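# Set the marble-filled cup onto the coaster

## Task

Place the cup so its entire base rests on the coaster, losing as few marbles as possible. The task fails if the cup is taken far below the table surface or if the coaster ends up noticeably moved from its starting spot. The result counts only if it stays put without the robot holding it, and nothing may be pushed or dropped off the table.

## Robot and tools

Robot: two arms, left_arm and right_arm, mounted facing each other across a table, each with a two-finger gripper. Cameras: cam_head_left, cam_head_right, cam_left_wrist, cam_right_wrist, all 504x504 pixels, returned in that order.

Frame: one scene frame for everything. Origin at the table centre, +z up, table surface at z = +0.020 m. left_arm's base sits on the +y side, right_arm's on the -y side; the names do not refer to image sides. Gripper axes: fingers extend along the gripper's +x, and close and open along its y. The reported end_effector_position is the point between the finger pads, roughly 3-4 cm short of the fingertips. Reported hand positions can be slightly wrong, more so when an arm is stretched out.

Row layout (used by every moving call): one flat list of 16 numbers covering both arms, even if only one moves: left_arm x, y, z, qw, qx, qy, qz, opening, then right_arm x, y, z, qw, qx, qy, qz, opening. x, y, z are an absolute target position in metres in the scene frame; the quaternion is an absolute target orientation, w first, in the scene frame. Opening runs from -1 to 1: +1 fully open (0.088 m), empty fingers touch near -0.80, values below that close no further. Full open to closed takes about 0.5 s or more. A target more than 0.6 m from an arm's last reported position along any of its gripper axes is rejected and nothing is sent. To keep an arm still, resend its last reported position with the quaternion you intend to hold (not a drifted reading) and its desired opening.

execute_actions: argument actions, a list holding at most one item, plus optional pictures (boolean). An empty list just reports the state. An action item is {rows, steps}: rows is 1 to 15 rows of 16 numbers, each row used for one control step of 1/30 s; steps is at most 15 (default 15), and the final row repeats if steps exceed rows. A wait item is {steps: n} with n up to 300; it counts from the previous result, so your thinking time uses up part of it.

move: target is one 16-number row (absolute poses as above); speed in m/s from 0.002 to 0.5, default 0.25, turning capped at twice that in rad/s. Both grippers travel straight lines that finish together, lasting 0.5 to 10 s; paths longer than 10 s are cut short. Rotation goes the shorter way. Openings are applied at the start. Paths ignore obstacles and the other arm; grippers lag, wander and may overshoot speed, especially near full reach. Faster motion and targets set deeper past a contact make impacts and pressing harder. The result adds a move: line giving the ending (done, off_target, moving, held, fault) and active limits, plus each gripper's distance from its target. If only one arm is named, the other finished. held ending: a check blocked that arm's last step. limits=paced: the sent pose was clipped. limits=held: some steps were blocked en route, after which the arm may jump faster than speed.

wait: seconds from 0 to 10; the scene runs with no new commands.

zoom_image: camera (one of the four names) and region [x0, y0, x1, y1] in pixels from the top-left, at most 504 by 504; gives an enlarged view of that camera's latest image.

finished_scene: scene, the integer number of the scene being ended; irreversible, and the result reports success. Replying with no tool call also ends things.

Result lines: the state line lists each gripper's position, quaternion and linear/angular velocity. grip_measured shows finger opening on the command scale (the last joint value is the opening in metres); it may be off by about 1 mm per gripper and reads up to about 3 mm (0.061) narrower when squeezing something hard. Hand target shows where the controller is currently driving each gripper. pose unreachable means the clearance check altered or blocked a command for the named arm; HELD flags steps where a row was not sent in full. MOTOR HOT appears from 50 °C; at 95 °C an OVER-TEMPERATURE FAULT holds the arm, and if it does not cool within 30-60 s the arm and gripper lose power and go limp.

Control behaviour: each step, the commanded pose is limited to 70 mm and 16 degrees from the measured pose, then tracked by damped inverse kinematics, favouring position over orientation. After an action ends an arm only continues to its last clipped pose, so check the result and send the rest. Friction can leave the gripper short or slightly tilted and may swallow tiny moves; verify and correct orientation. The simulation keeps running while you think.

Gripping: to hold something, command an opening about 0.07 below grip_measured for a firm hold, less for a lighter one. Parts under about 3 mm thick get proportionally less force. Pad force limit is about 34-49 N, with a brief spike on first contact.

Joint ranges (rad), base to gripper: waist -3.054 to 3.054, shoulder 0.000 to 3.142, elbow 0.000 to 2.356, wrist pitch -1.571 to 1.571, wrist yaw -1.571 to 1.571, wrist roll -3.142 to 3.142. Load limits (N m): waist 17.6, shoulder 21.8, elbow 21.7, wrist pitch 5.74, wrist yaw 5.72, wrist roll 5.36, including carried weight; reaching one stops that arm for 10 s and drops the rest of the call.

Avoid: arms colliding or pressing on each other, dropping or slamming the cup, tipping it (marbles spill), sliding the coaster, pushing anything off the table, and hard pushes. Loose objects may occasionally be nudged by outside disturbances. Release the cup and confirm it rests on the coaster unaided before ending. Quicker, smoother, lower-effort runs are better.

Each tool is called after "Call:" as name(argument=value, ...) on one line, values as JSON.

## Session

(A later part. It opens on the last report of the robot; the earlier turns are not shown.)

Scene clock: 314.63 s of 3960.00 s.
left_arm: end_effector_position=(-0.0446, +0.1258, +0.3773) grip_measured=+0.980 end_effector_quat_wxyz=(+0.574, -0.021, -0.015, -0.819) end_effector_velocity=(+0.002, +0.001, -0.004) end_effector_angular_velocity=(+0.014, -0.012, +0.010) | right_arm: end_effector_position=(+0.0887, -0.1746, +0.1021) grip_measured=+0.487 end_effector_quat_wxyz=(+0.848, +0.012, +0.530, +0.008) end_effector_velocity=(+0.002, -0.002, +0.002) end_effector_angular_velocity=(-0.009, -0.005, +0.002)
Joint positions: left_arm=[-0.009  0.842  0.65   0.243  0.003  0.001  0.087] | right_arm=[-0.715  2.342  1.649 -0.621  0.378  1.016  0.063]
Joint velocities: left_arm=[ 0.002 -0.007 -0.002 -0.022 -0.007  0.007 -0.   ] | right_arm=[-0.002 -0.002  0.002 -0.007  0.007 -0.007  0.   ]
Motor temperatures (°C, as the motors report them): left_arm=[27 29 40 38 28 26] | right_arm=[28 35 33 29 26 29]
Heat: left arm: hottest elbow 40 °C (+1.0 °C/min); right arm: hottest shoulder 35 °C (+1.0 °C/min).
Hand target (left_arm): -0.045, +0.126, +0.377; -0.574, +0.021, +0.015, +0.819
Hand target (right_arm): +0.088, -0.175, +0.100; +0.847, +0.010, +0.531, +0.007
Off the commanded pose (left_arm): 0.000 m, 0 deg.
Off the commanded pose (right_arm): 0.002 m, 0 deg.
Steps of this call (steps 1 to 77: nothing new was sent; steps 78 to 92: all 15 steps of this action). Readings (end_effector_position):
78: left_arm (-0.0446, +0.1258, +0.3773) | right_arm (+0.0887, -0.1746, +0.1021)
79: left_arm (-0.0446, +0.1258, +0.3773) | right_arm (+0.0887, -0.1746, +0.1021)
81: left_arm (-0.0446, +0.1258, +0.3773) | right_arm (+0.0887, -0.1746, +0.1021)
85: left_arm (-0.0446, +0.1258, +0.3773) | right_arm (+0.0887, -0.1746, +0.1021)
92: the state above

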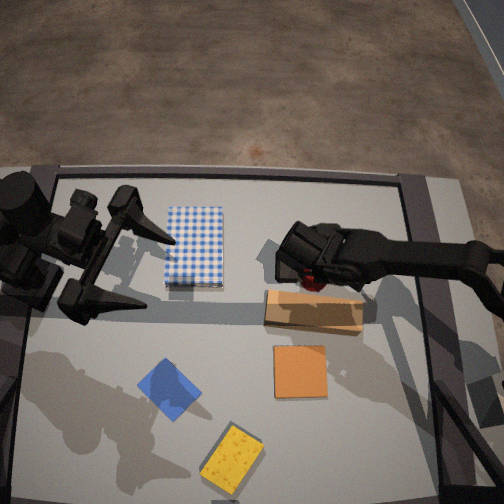

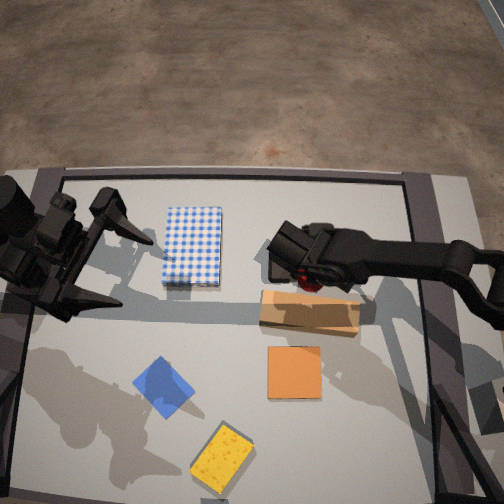

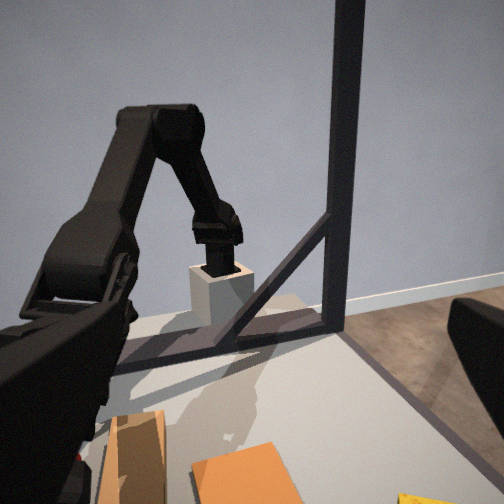

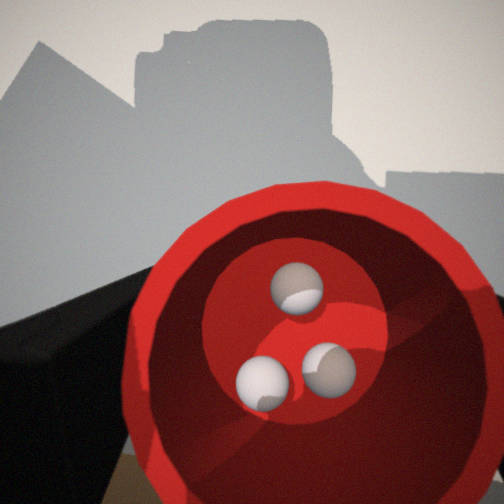

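Call:
move(target=[-0.0446,0.1258,0.3773,0.574,-0.021,-0.015,-0.819,1.0, 0.0884,-0.1752,0.180,0.847,0.010,0.531,0.007,0.40], speed=0.06)

Scene clock: 319.87 s of 3960.00 s.
left_arm: end_effector_position=(-0.0446, +0.1258, +0.3773) grip_measured=+0.980 end_effector_quat_wxyz=(+0.574, -0.021, -0.015, -0.819) end_effector_velocity=(-0.003, +0.002, +0.003) end_effector_angular_velocity=(-0.009, +0.011, -0.015) | right_arm: end_effector_position=(+0.0868, -0.1781, +0.1691) grip_measured=+0.487 end_effector_quat_wxyz=(+0.844, +0.001, +0.536, +0.001) end_effector_velocity=(-0.002, -0.004, -0.002) end_effector_angular_velocity=(-0.025, +0.017, +0.019)
Joint positions: left_arm=[-0.009  0.842  0.65   0.243  0.003  0.001  0.087] | right_arm=[-0.715  2.256  1.787 -0.874  0.378  1.016  0.063]
Joint velocities: left_arm=[-0.007 -0.002  0.002  0.007  0.007 -0.007 -0.   ] | right_arm=[-0.002  0.002  0.002 -0.022 -0.007 -0.022 -0.   ]
Motor temperatures (°C, as the motors report them): left_arm=[27 29 40 38 28 26] | right_arm=[28 36 33 29 26 29]
Heat: left arm: hottest elbow 40 °C (+1.0 °C/min); right arm: hottest shoulder 36 °C (+2.0 °C/min).
Hand target (left_arm): -0.045, +0.126, +0.377; -0.574, +0.021, +0.015, +0.819
Hand target (right_arm): +0.088, -0.175, +0.180; +0.847, +0.010, +0.531, +0.007
Off the commanded pose (left_arm): 0.000 m, 0 deg.
Off the commanded pose (right_arm): 0.011 m, 1 deg.
After step 90, 0.57 s passed at rest.
move: off_target (right_arm)

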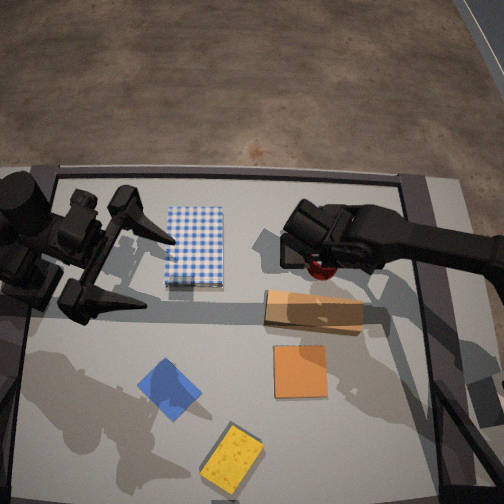

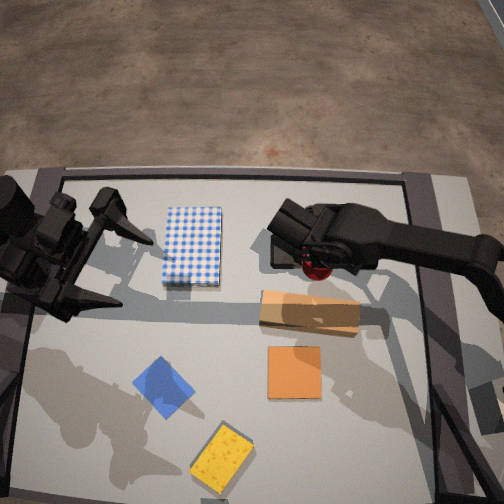

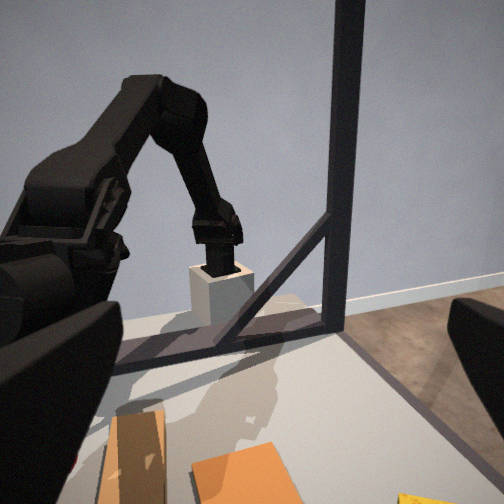

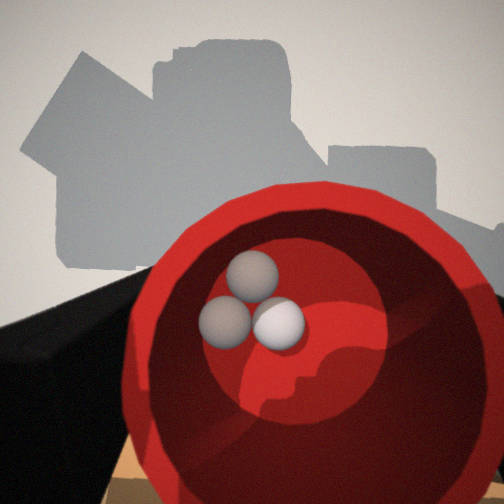

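Call:
move(target=[-0.0446,0.1258,0.3773,0.574,-0.021,-0.015,-0.819,1.0, -0.112,-0.132,0.190,0.843,0.0,0.537,0.0,0.40], speed=0.1)

Scene clock: 342.33 s of 3960.00 s.
left_arm: end_effector_position=(-0.0446, +0.1258, +0.3773) grip_measured=+0.980 end_effector_quat_wxyz=(+0.574, -0.021, -0.015, -0.819) end_effector_velocity=(+0.002, +0.001, +0.000) end_effector_angular_velocity=(-0.004, +0.010, +0.009) | right_arm: end_effector_position=(-0.1110, -0.1356, +0.1941) grip_measured=+0.487 end_effector_quat_wxyz=(+0.843, +0.001, +0.537, +0.001) end_effector_velocity=(-0.000, -0.005, +0.001) end_effector_angular_velocity=(-0.023, +0.009, -0.009)
Joint positions: left_arm=[-0.009  0.842  0.65   0.243  0.003  0.001  0.087] | right_arm=[-0.254  2.232  1.855 -1.168  0.435  1.515  0.063]
Joint velocities: left_arm=[ 0.002 -0.007 -0.007  0.007 -0.007 -0.007 -0.   ] | right_arm=[-0.002  0.002  0.012 -0.037 -0.007  0.007 -0.   ]
Motor temperatures (°C, as the motors report them): left_arm=[27 29 40 38 28 26] | right_arm=[28 41 34 28 26 29]
Heat: left arm: hottest elbow 40 °C (+1.0 °C/min); right arm: hottest shoulder 41 °C (+7.1 °C/min).
Hand target (left_arm): -0.045, +0.126, +0.377; -0.574, +0.021, +0.015, +0.819
Hand target (right_arm): -0.111, -0.133, +0.190; +0.844, -0.001, +0.536, -0.001
Off the commanded pose (left_arm): 0.000 m, 0 deg.
Off the commanded pose (right_arm): 0.006 m, 0 deg.
After step 90, 17.00 s passed at rest.
move: done

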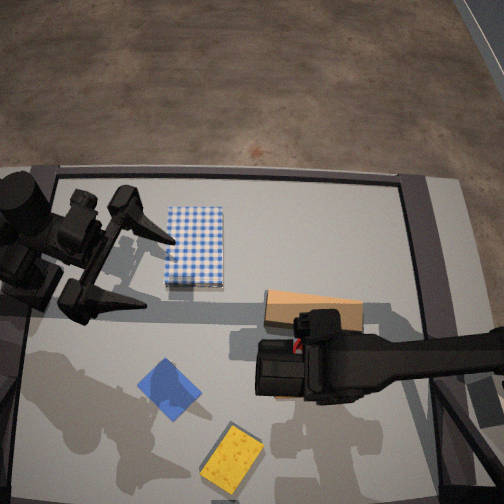

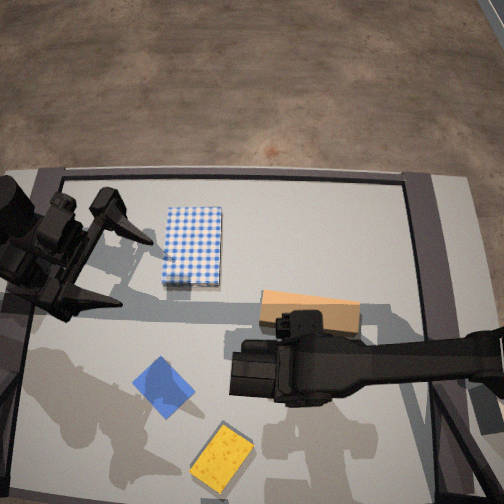

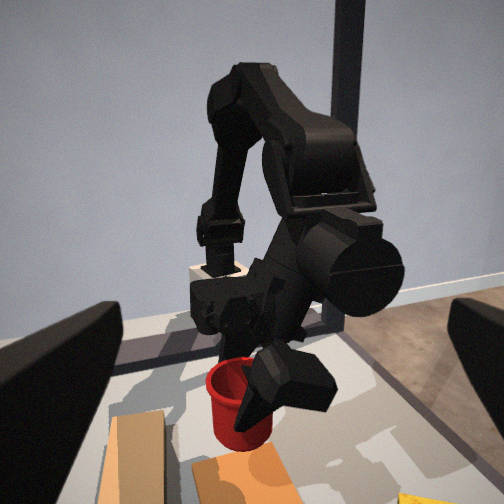

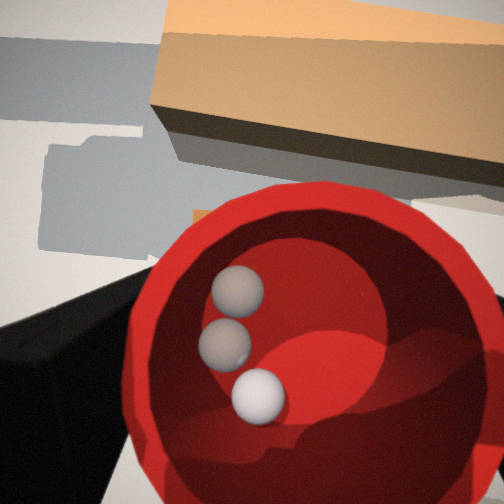

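Call:
move(target=[-0.0446,0.1258,0.3773,0.574,-0.021,-0.015,-0.819,1.0, -0.117,-0.141,0.120,0.843,0.0,0.537,0.0,0.40], speed=0.06)

Scene clock: 359.73 s of 3960.00 s.
left_arm: end_effector_position=(-0.0446, +0.1258, +0.3773) grip_measured=+0.980 end_effector_quat_wxyz=(+0.574, -0.021, -0.015, -0.819) end_effector_velocity=(-0.001, -0.000, -0.003) end_effector_angular_velocity=(+0.019, +0.017, -0.001) | right_arm: end_effector_position=(-0.1154, -0.1373, +0.1300) grip_measured=+0.487 end_effector_quat_wxyz=(+0.843, +0.010, +0.537, +0.006) end_effector_velocity=(-0.002, -0.004, -0.004) end_effector_angular_velocity=(-0.025, +0.022, +0.018)
Joint positions: left_arm=[-0.009  0.842  0.65   0.243  0.003  0.001  0.087] | right_arm=[-0.244  2.275  1.665 -0.919  0.435  1.527  0.063]
Joint velocities: left_arm=[-0.007  0.002 -0.002 -0.007 -0.007 -0.022 -0.   ] | right_arm=[-0.002  0.002 -0.007 -0.007 -0.022 -0.022  0.   ]
Motor temperatures (°C, as the motors report them): left_arm=[27 29 40 39 28 26] | right_arm=[28 39 35 28 26 29]
Heat: left arm: hottest elbow 40 °C (+1.0 °C/min); right arm: hottest shoulder 39 °C (+5.0 °C/min).
Hand target (left_arm): -0.045, +0.126, +0.377; -0.574, +0.021, +0.015, +0.819
Hand target (right_arm): -0.117, -0.141, +0.120; +0.843, -0.000, +0.537, -0.000
Off the commanded pose (left_arm): 0.000 m, 0 deg.
Off the commanded pose (right_arm): 0.011 m, 1 deg.
After step 90, 12.77 s passed at rest.
move: off_target (right_arm)

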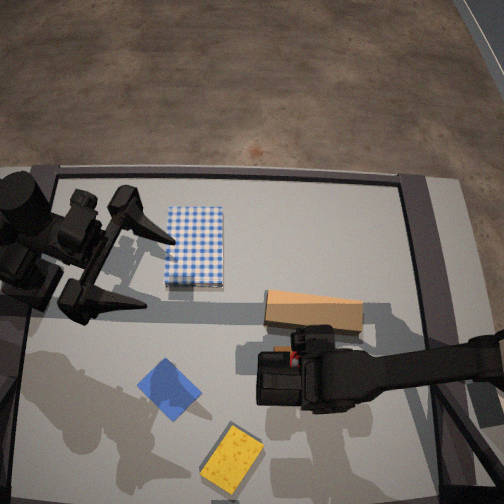

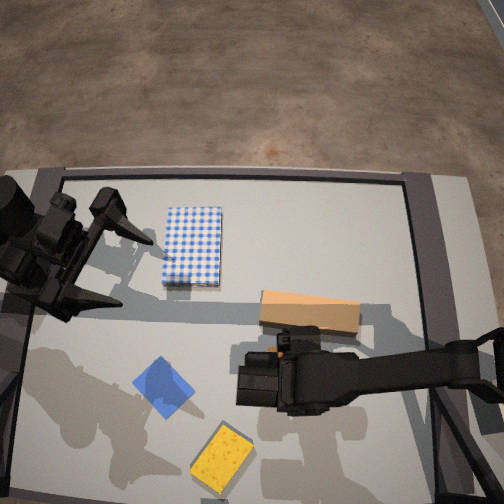

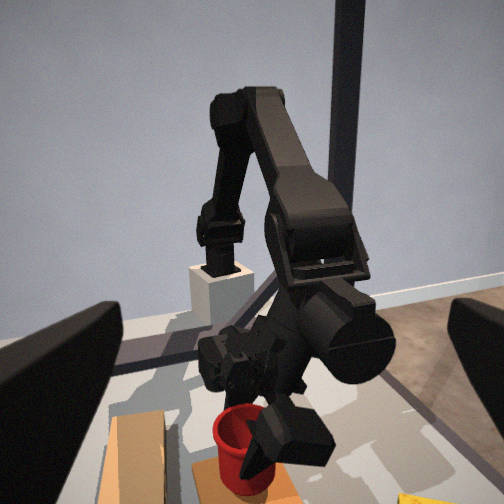

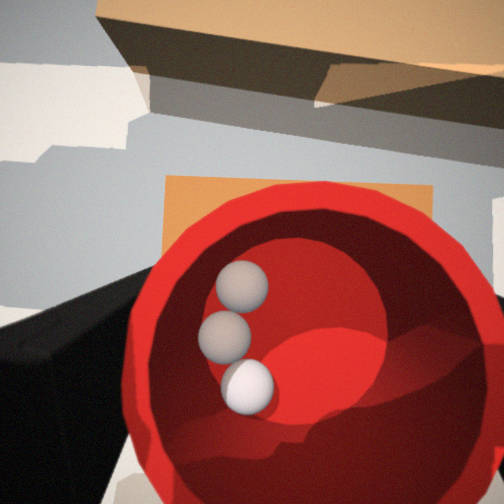

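Call:
move(target=[-0.0446,0.1258,0.3773,0.574,-0.021,-0.015,-0.819,1.0, -0.120,-0.150,0.107,0.843,0.0,0.537,0.0,0.40], speed=0.03)

Scene clock: 367.83 s of 3960.00 s.
left_arm: end_effector_position=(-0.0446, +0.1258, +0.3773) grip_measured=+0.980 end_effector_quat_wxyz=(+0.574, -0.021, -0.015, -0.819) end_effector_velocity=(-0.001, -0.001, -0.003) end_effector_angular_velocity=(+0.014, +0.002, -0.005) | right_arm: end_effector_position=(-0.1185, -0.1464, +0.1131) grip_measured=+0.487 end_effector_quat_wxyz=(+0.843, +0.007, +0.537, +0.004) end_effector_velocity=(+0.002, +0.002, +0.002) end_effector_angular_velocity=(+0.009, -0.008, +0.004)
Joint positions: left_arm=[-0.009  0.842  0.65   0.243  0.003  0.001  0.087] | right_arm=[-0.238  2.275  1.592 -0.857  0.435  1.534  0.063]
Joint velocities: left_arm=[ 0.002  0.002 -0.002 -0.007  0.007 -0.007 -0.   ] | right_arm=[-0.002 -0.002  0.002  0.007  0.007 -0.007  0.   ]
Motor temperatures (°C, as the motors report them): left_arm=[27 29 40 39 28 26] | right_arm=[28 38 34 28 26 29]
Heat: left arm: hottest elbow 40 °C (+0.0 °C/min); right arm: hottest shoulder 38 °C (+3.0 °C/min).
Hand target (left_arm): -0.045, +0.126, +0.377; -0.574, +0.021, +0.015, +0.819
Hand target (right_arm): -0.120, -0.150, +0.107; +0.843, -0.000, +0.537, -0.000
Off the commanded pose (left_arm): 0.000 m, 0 deg.
Off the commanded pose (right_arm): 0.007 m, 1 deg.
After step 90, 3.90 s passed at rest.
move: done

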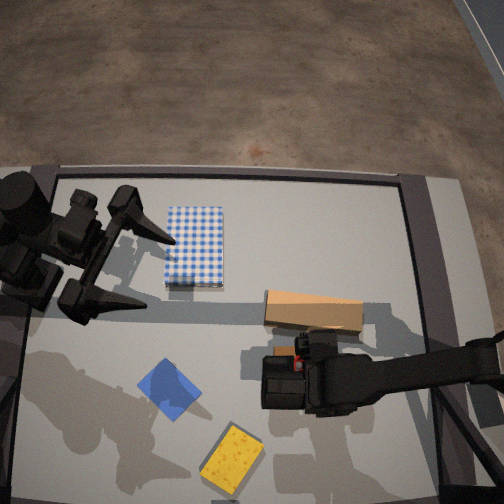

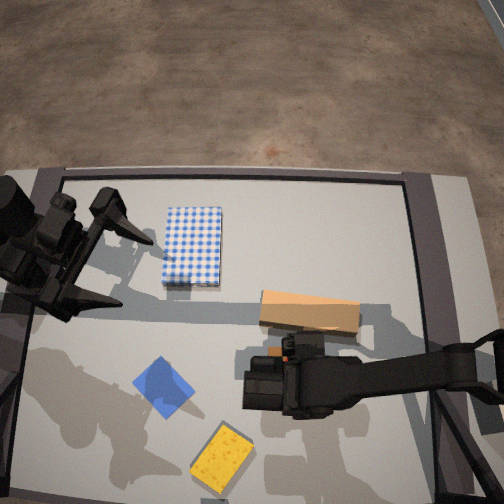

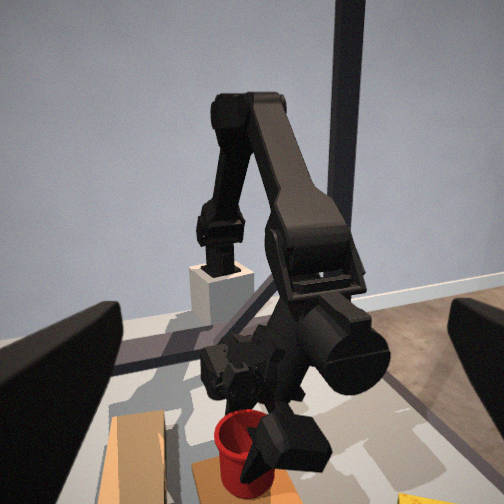

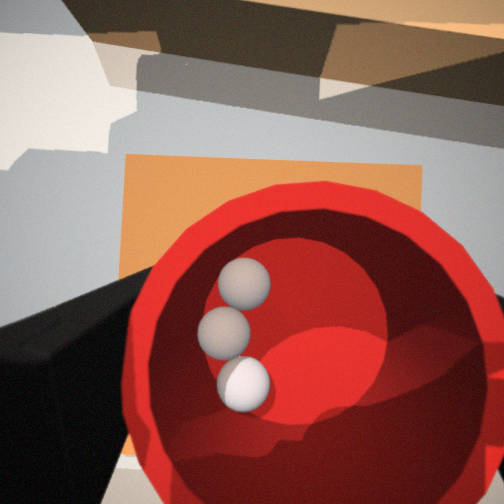

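Call:
move(target=[-0.0446,0.1258,0.3773,0.574,-0.021,-0.015,-0.819,1.0, -0.120,-0.149,0.101,0.843,0.0,0.537,0.0,0.40], speed=0.015)

Scene clock: 374.60 s of 3960.00 s.
left_arm: end_effector_position=(-0.0446, +0.1258, +0.3773) grip_measured=+0.980 end_effector_quat_wxyz=(+0.574, -0.021, -0.015, -0.819) end_effector_velocity=(+0.001, +0.000, +0.001) end_effector_angular_velocity=(-0.004, +0.010, +0.004) | right_arm: end_effector_position=(-0.1185, -0.1440, +0.1114) grip_measured=+0.487 end_effector_quat_wxyz=(+0.843, +0.012, +0.537, +0.007) end_effector_velocity=(-0.002, -0.004, -0.004) end_effector_angular_velocity=(-0.026, +0.022, +0.018)
Joint positions: left_arm=[-0.009  0.842  0.65   0.243  0.003  0.001  0.087] | right_arm=[-0.237  2.278  1.59  -0.84   0.436  1.535  0.063]
Joint velocities: left_arm=[-0.002 -0.002 -0.002  0.007 -0.007 -0.007 -0.   ] | right_arm=[-0.002  0.002 -0.007 -0.007 -0.022 -0.022 -0.   ]
Motor temperatures (°C, as the motors report them): left_arm=[27 29 40 39 28 26] | right_arm=[28 38 34 28 26 29]
Heat: left arm: hottest elbow 40 °C (+0.0 °C/min); right arm: hottest shoulder 38 °C (+3.0 °C/min).
Hand target (left_arm): -0.045, +0.126, +0.377; -0.574, +0.021, +0.015, +0.819
Hand target (right_arm): -0.120, -0.149, +0.101; +0.844, +0.000, +0.537, -0.000
Off the commanded pose (left_arm): 0.000 m, 0 deg.
Off the commanded pose (right_arm): 0.012 m, 2 deg.
After step 90, 2.73 s passed at rest.
move: off_target (right_arm)

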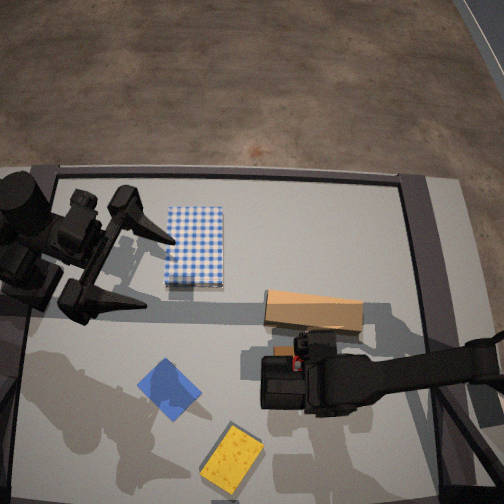

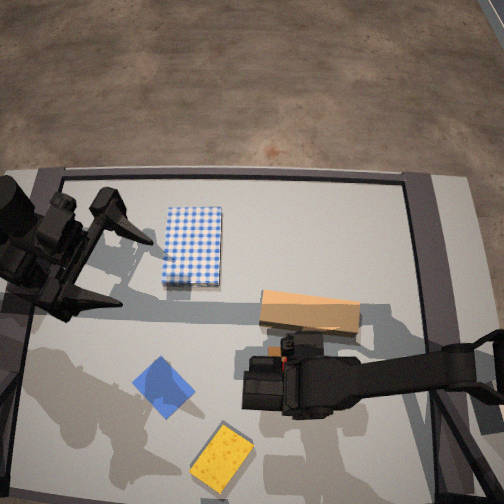

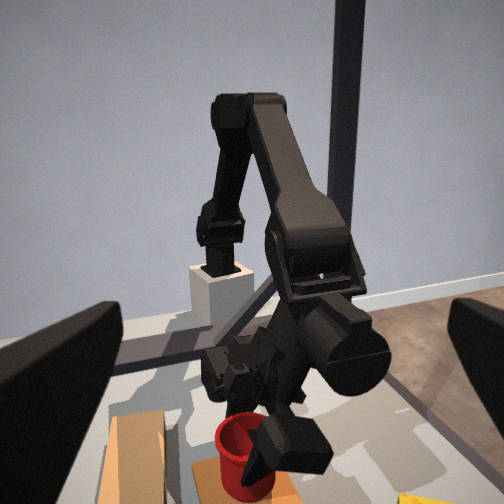

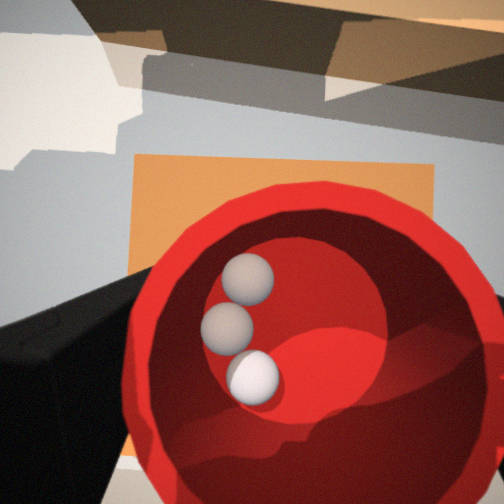

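Call:
execute_actions(actions=[{"rows": [[-0.0446,0.1258,0.3773,0.574,-0.021,-0.015,-0.819,1.0, -0.1185,-0.1440,0.1114,0.843,0.012,0.537,0.007,0.45],[-0.0446,0.1258,0.3773,0.574,-0.021,-0.015,-0.819,1.0, -0.1185,-0.1440,0.1114,0.843,0.012,0.537,0.007,0.48],[-0.0446,0.1258,0.3773,0.574,-0.021,-0.015,-0.819,1.0, -0.1185,-0.1440,0.1114,0.843,0.012,0.537,0.007,0.50],[-0.0446,0.1258,0.3773,0.574,-0.021,-0.015,-0.819,1.0, -0.1185,-0.1440,0.1114,0.843,0.012,0.537,0.007,0.52],[-0.0446,0.1258,0.3773,0.574,-0.021,-0.015,-0.819,1.0, -0.1185,-0.1440,0.1114,0.843,0.012,0.537,0.007,0.55],[-0.0446,0.1258,0.3773,0.574,-0.021,-0.015,-0.819,1.0, -0.1185,-0.1440,0.1114,0.843,0.012,0.537,0.007,0.60],[-0.0446,0.1258,0.3773,0.574,-0.021,-0.015,-0.819,1.0, -0.1185,-0.1440,0.1114,0.843,0.012,0.537,0.007,0.66],[-0.0446,0.1258,0.3773,0.574,-0.021,-0.015,-0.819,1.0, -0.1185,-0.1440,0.1114,0.843,0.012,0.537,0.007,0.73],[-0.0446,0.1258,0.3773,0.574,-0.021,-0.015,-0.819,1.0, -0.1185,-0.1440,0.1114,0.843,0.012,0.537,0.007,0.80],[-0.0446,0.1258,0.3773,0.574,-0.021,-0.015,-0.819,1.0, -0.1185,-0.1440,0.1114,0.843,0.012,0.537,0.007,0.88],[-0.0446,0.1258,0.3773,0.574,-0.021,-0.015,-0.819,1.0, -0.1185,-0.1440,0.1114,0.843,0.012,0.537,0.007,1.0]], "steps": 15}])

Scene clock: 383.63 s of 3960.00 s.
left_arm: end_effector_position=(-0.0446, +0.1258, +0.3773) grip_measured=+0.980 end_effector_quat_wxyz=(+0.574, -0.021, -0.015, -0.819) end_effector_velocity=(+0.001, -0.000, -0.004) end_effector_angular_velocity=(+0.019, +0.018, +0.013) | right_arm: end_effector_position=(-0.1185, -0.1440, +0.1114) grip_measured=+0.903 end_effector_quat_wxyz=(+0.843, +0.012, +0.537, +0.007) end_effector_velocity=(+0.002, -0.003, -0.001) end_effector_angular_velocity=(-0.016, -0.007, +0.004)
Joint positions: left_arm=[-0.009  0.842  0.65   0.243  0.003  0.001  0.087] | right_arm=[-0.237  2.278  1.59  -0.84   0.436  1.535  0.083]
Joint velocities: left_arm=[-0.007 -0.002 -0.007 -0.007 -0.022 -0.022 -0.   ] | right_arm=[-0.002  0.002 -0.002 -0.007  0.007 -0.007  0.032]
Motor temperatures (°C, as the motors report them): left_arm=[27 29 40 39 28 26] | right_arm=[28 37 33 28 26 29]
Heat: left arm: hottest elbow 40 °C (+0.0 °C/min); right arm: hottest shoulder 37 °C (+0.0 °C/min).
Hand target (left_arm): -0.045, +0.126, +0.377; -0.574, +0.021, +0.015, +0.819
Hand target (right_arm): -0.118, -0.144, +0.111; +0.843, +0.012, +0.537, +0.007
Off the commanded pose (left_arm): 0.000 m, 0 deg.
Off the commanded pose (right_arm): 0.000 m, 0 deg.
Steps of this call (steps 1 to 90: nothing new was sent; then 5.53 s passed at rest; steps 91 to 105: all 15 steps of this action). Readings (end_effector_position):
91: left_arm (-0.0446, +0.1258, +0.3773) | right_arm (-0.1185, -0.1440, +0.1114)
92: left_arm (-0.0446, +0.1258, +0.3773) | right_arm (-0.1185, -0.1440, +0.1114)
94: left_arm (-0.0446, +0.1258, +0.3773) | right_arm (-0.1185, -0.1440, +0.1114)
98: left_arm (-0.0446, +0.1258, +0.3773) | right_arm (-0.1185, -0.1440, +0.1114)
105: the state above

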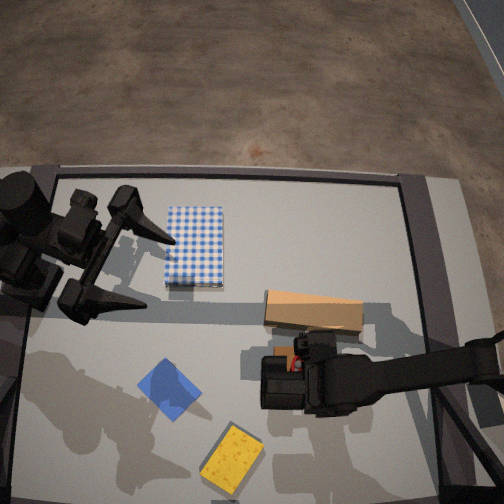

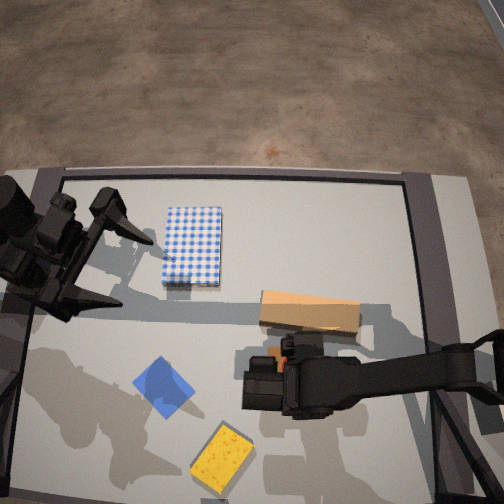

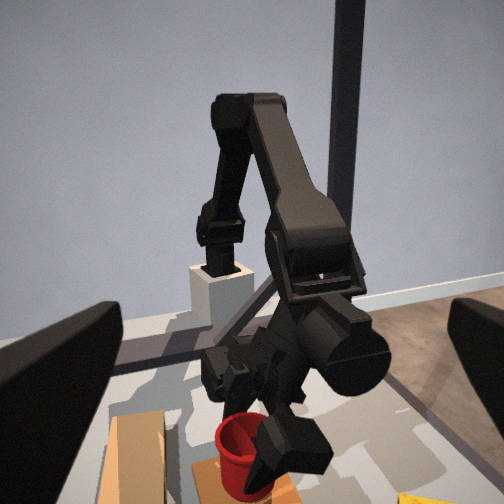

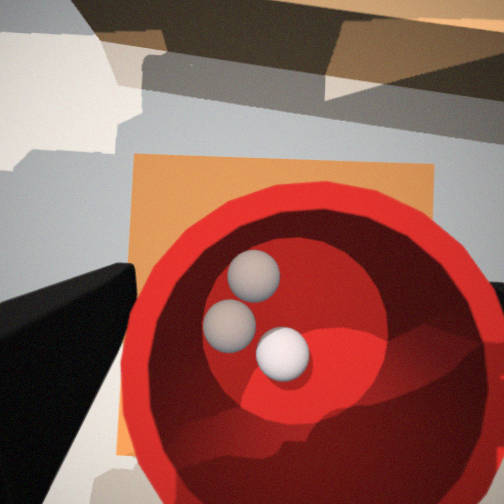

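The cup is released and stayed in place. I'll lift the gripper straight up and move it clear.

Call:
move(target=[-0.0446,0.1258,0.3773,0.574,-0.021,-0.015,-0.819,1.0, -0.1185,-0.1440,0.20,0.843,0.012,0.537,0.007,1.0], speed=0.15)

Call:
move(target=[-0.0446,0.1258,0.3773,0.574,-0.021,-0.015,-0.819,1.0, -0.10,-0.29,0.24,0.843,0.0,0.537,0.0,1.0], speed=0.25)

Scene clock: 387.60 s of 3960.00 s.
left_arm: end_effector_position=(-0.0446, +0.1258, +0.3773) grip_measured=+0.980 end_effector_quat_wxyz=(+0.574, -0.021, -0.015, -0.819) end_effector_velocity=(+0.003, +0.000, -0.003) end_effector_angular_velocity=(+0.015, +0.019, +0.018) | right_arm: end_effector_position=(-0.1186, -0.1464, +0.1925) grip_measured=+0.981 end_effector_quat_wxyz=(+0.843, +0.004, +0.537, +0.002) end_effector_velocity=(+0.000, -0.000, +0.005) end_effector_angular_velocity=(-0.005, +0.007, +0.004)
Joint positions: left_arm=[-0.009  0.842  0.65   0.243  0.003  0.001  0.087] | right_arm=[-0.237  2.183  1.771 -1.134  0.436  1.535  0.087]
Joint velocities: left_arm=[-0.002 -0.007 -0.007 -0.007 -0.022 -0.022 -0.   ] | right_arm=[-0.002 -0.002  0.017 -0.022 -0.007 -0.007 -0.   ]
Motor temperatures (°C, as the motors report them): left_arm=[27 29 40 39 28 26] | right_arm=[28 38 33 28 26 29]
Heat: left arm: hottest elbow 40 °C (+0.0 °C/min); right arm: hottest shoulder 38 °C (+0.0 °C/min).
Hand target (left_arm): -0.045, +0.126, +0.377; -0.574, +0.021, +0.015, +0.819
Hand target (right_arm): -0.118, -0.144, +0.200; +0.843, +0.012, +0.537, +0.007
Off the commanded pose (left_arm): 0.000 m, 0 deg.
Off the commanded pose (right_arm): 0.008 m, 1 deg.
move: done

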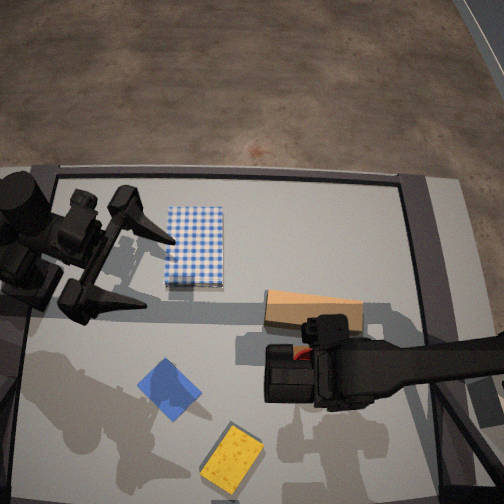

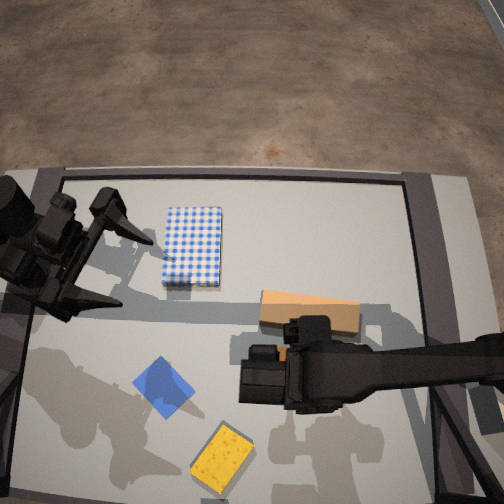

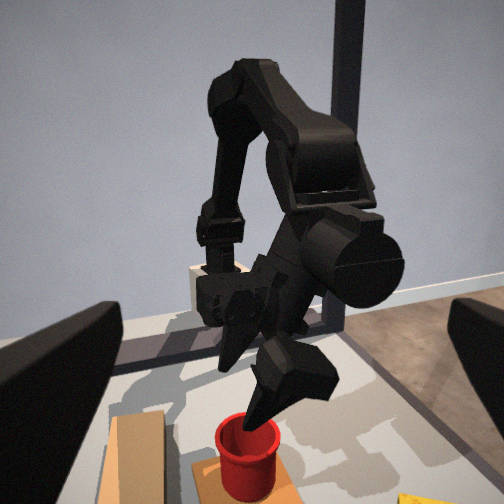

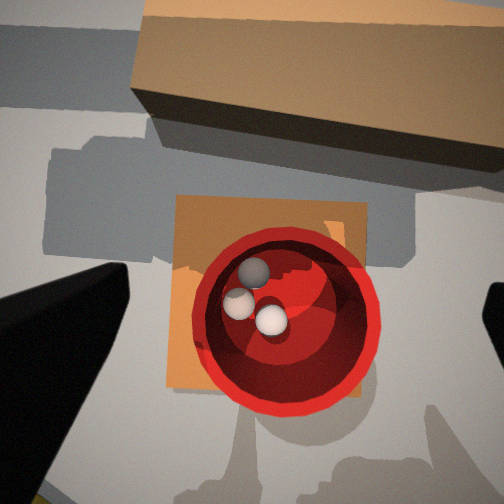

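Scene clock: 388.83 s of 3960.00 s.
left_arm: end_effector_position=(-0.0446, +0.1258, +0.3773) grip_measured=+0.980 end_effector_quat_wxyz=(+0.574, -0.021, -0.015, -0.819) end_effector_velocity=(+0.001, +0.001, -0.003) end_effector_angular_velocity=(+0.005, -0.009, +0.005) | right_arm: end_effector_position=(-0.0998, -0.2857, +0.2400) grip_measured=+0.981 end_effector_quat_wxyz=(+0.844, +0.001, +0.536, +0.001) end_effector_velocity=(+0.001, -0.004, +0.002) end_effector_angular_velocity=(-0.006, +0.007, +0.013)
Joint positions: left_arm=[-0.009  0.842  0.65   0.243  0.003  0.001  0.087] | right_arm=[-0.318  1.618  1.203 -1.098  0.436  1.444  0.087]
Joint velocities: left_arm=[-0.002 -0.007 -0.007 -0.007 -0.007  0.007 -0.   ] | right_arm=[-0.007 -0.017 -0.007 -0.007 -0.007 -0.022 -0.   ]
Motor temperatures (°C, as the motors report them): left_arm=[27 29 40 39 28 26] | right_arm=[28 38 33 28 26 29]
Heat: left arm: hottest elbow 40 °C (+0.0 °C/min); right arm: hottest shoulder 38 °C (-1.0 °C/min).
Hand target (left_arm): -0.045, +0.126, +0.377; -0.574, +0.021, +0.015, +0.819
Hand target (right_arm): -0.100, -0.290, +0.240; +0.843, +0.000, +0.538, +0.000
Off the commanded pose (left_arm): 0.000 m, 0 deg.
Off the commanded pose (right_arm): 0.004 m, 0 deg.
move: done

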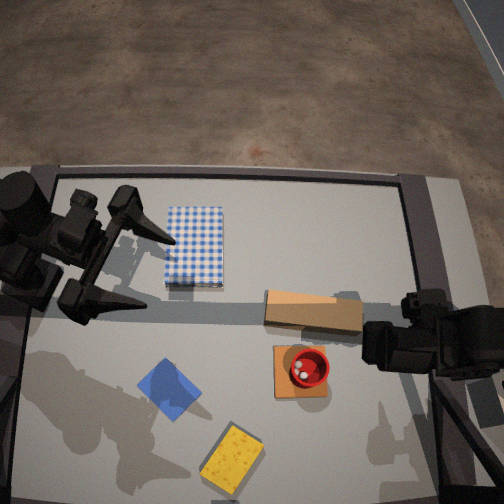

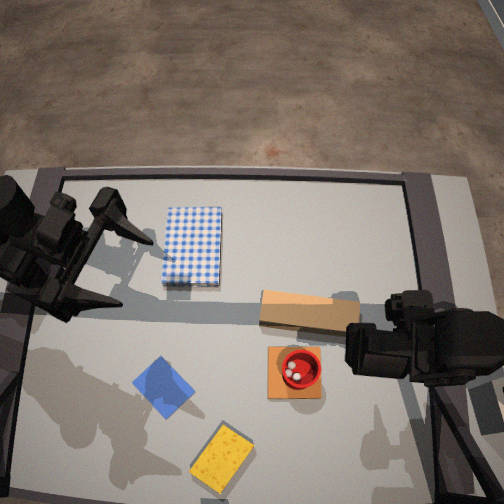

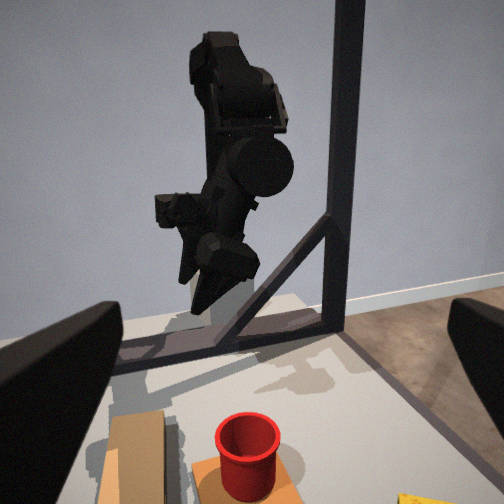

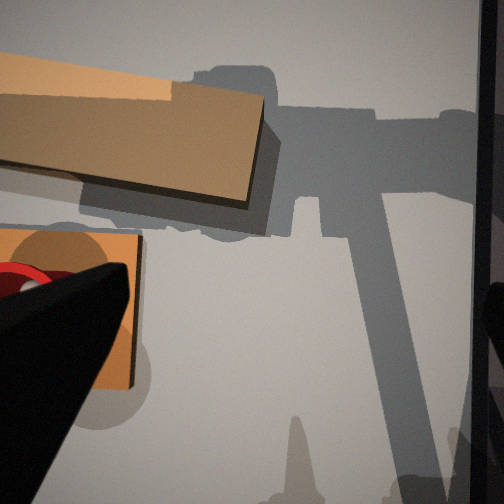

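Call:
zoom_image(camera="cam_head_left", region=[250, 320, 360, 420])

Region (250, 320, 360, 420) of cam_head_left's 504x504 image, scaled by 4.582, with more detail than that image has; it fills the top 458 rows of this view, and the rest is white.

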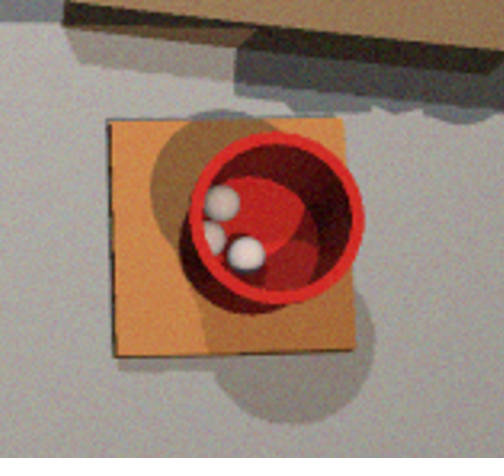

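Call:
finished_scene(scene=1)

The scene is finished: the task was done.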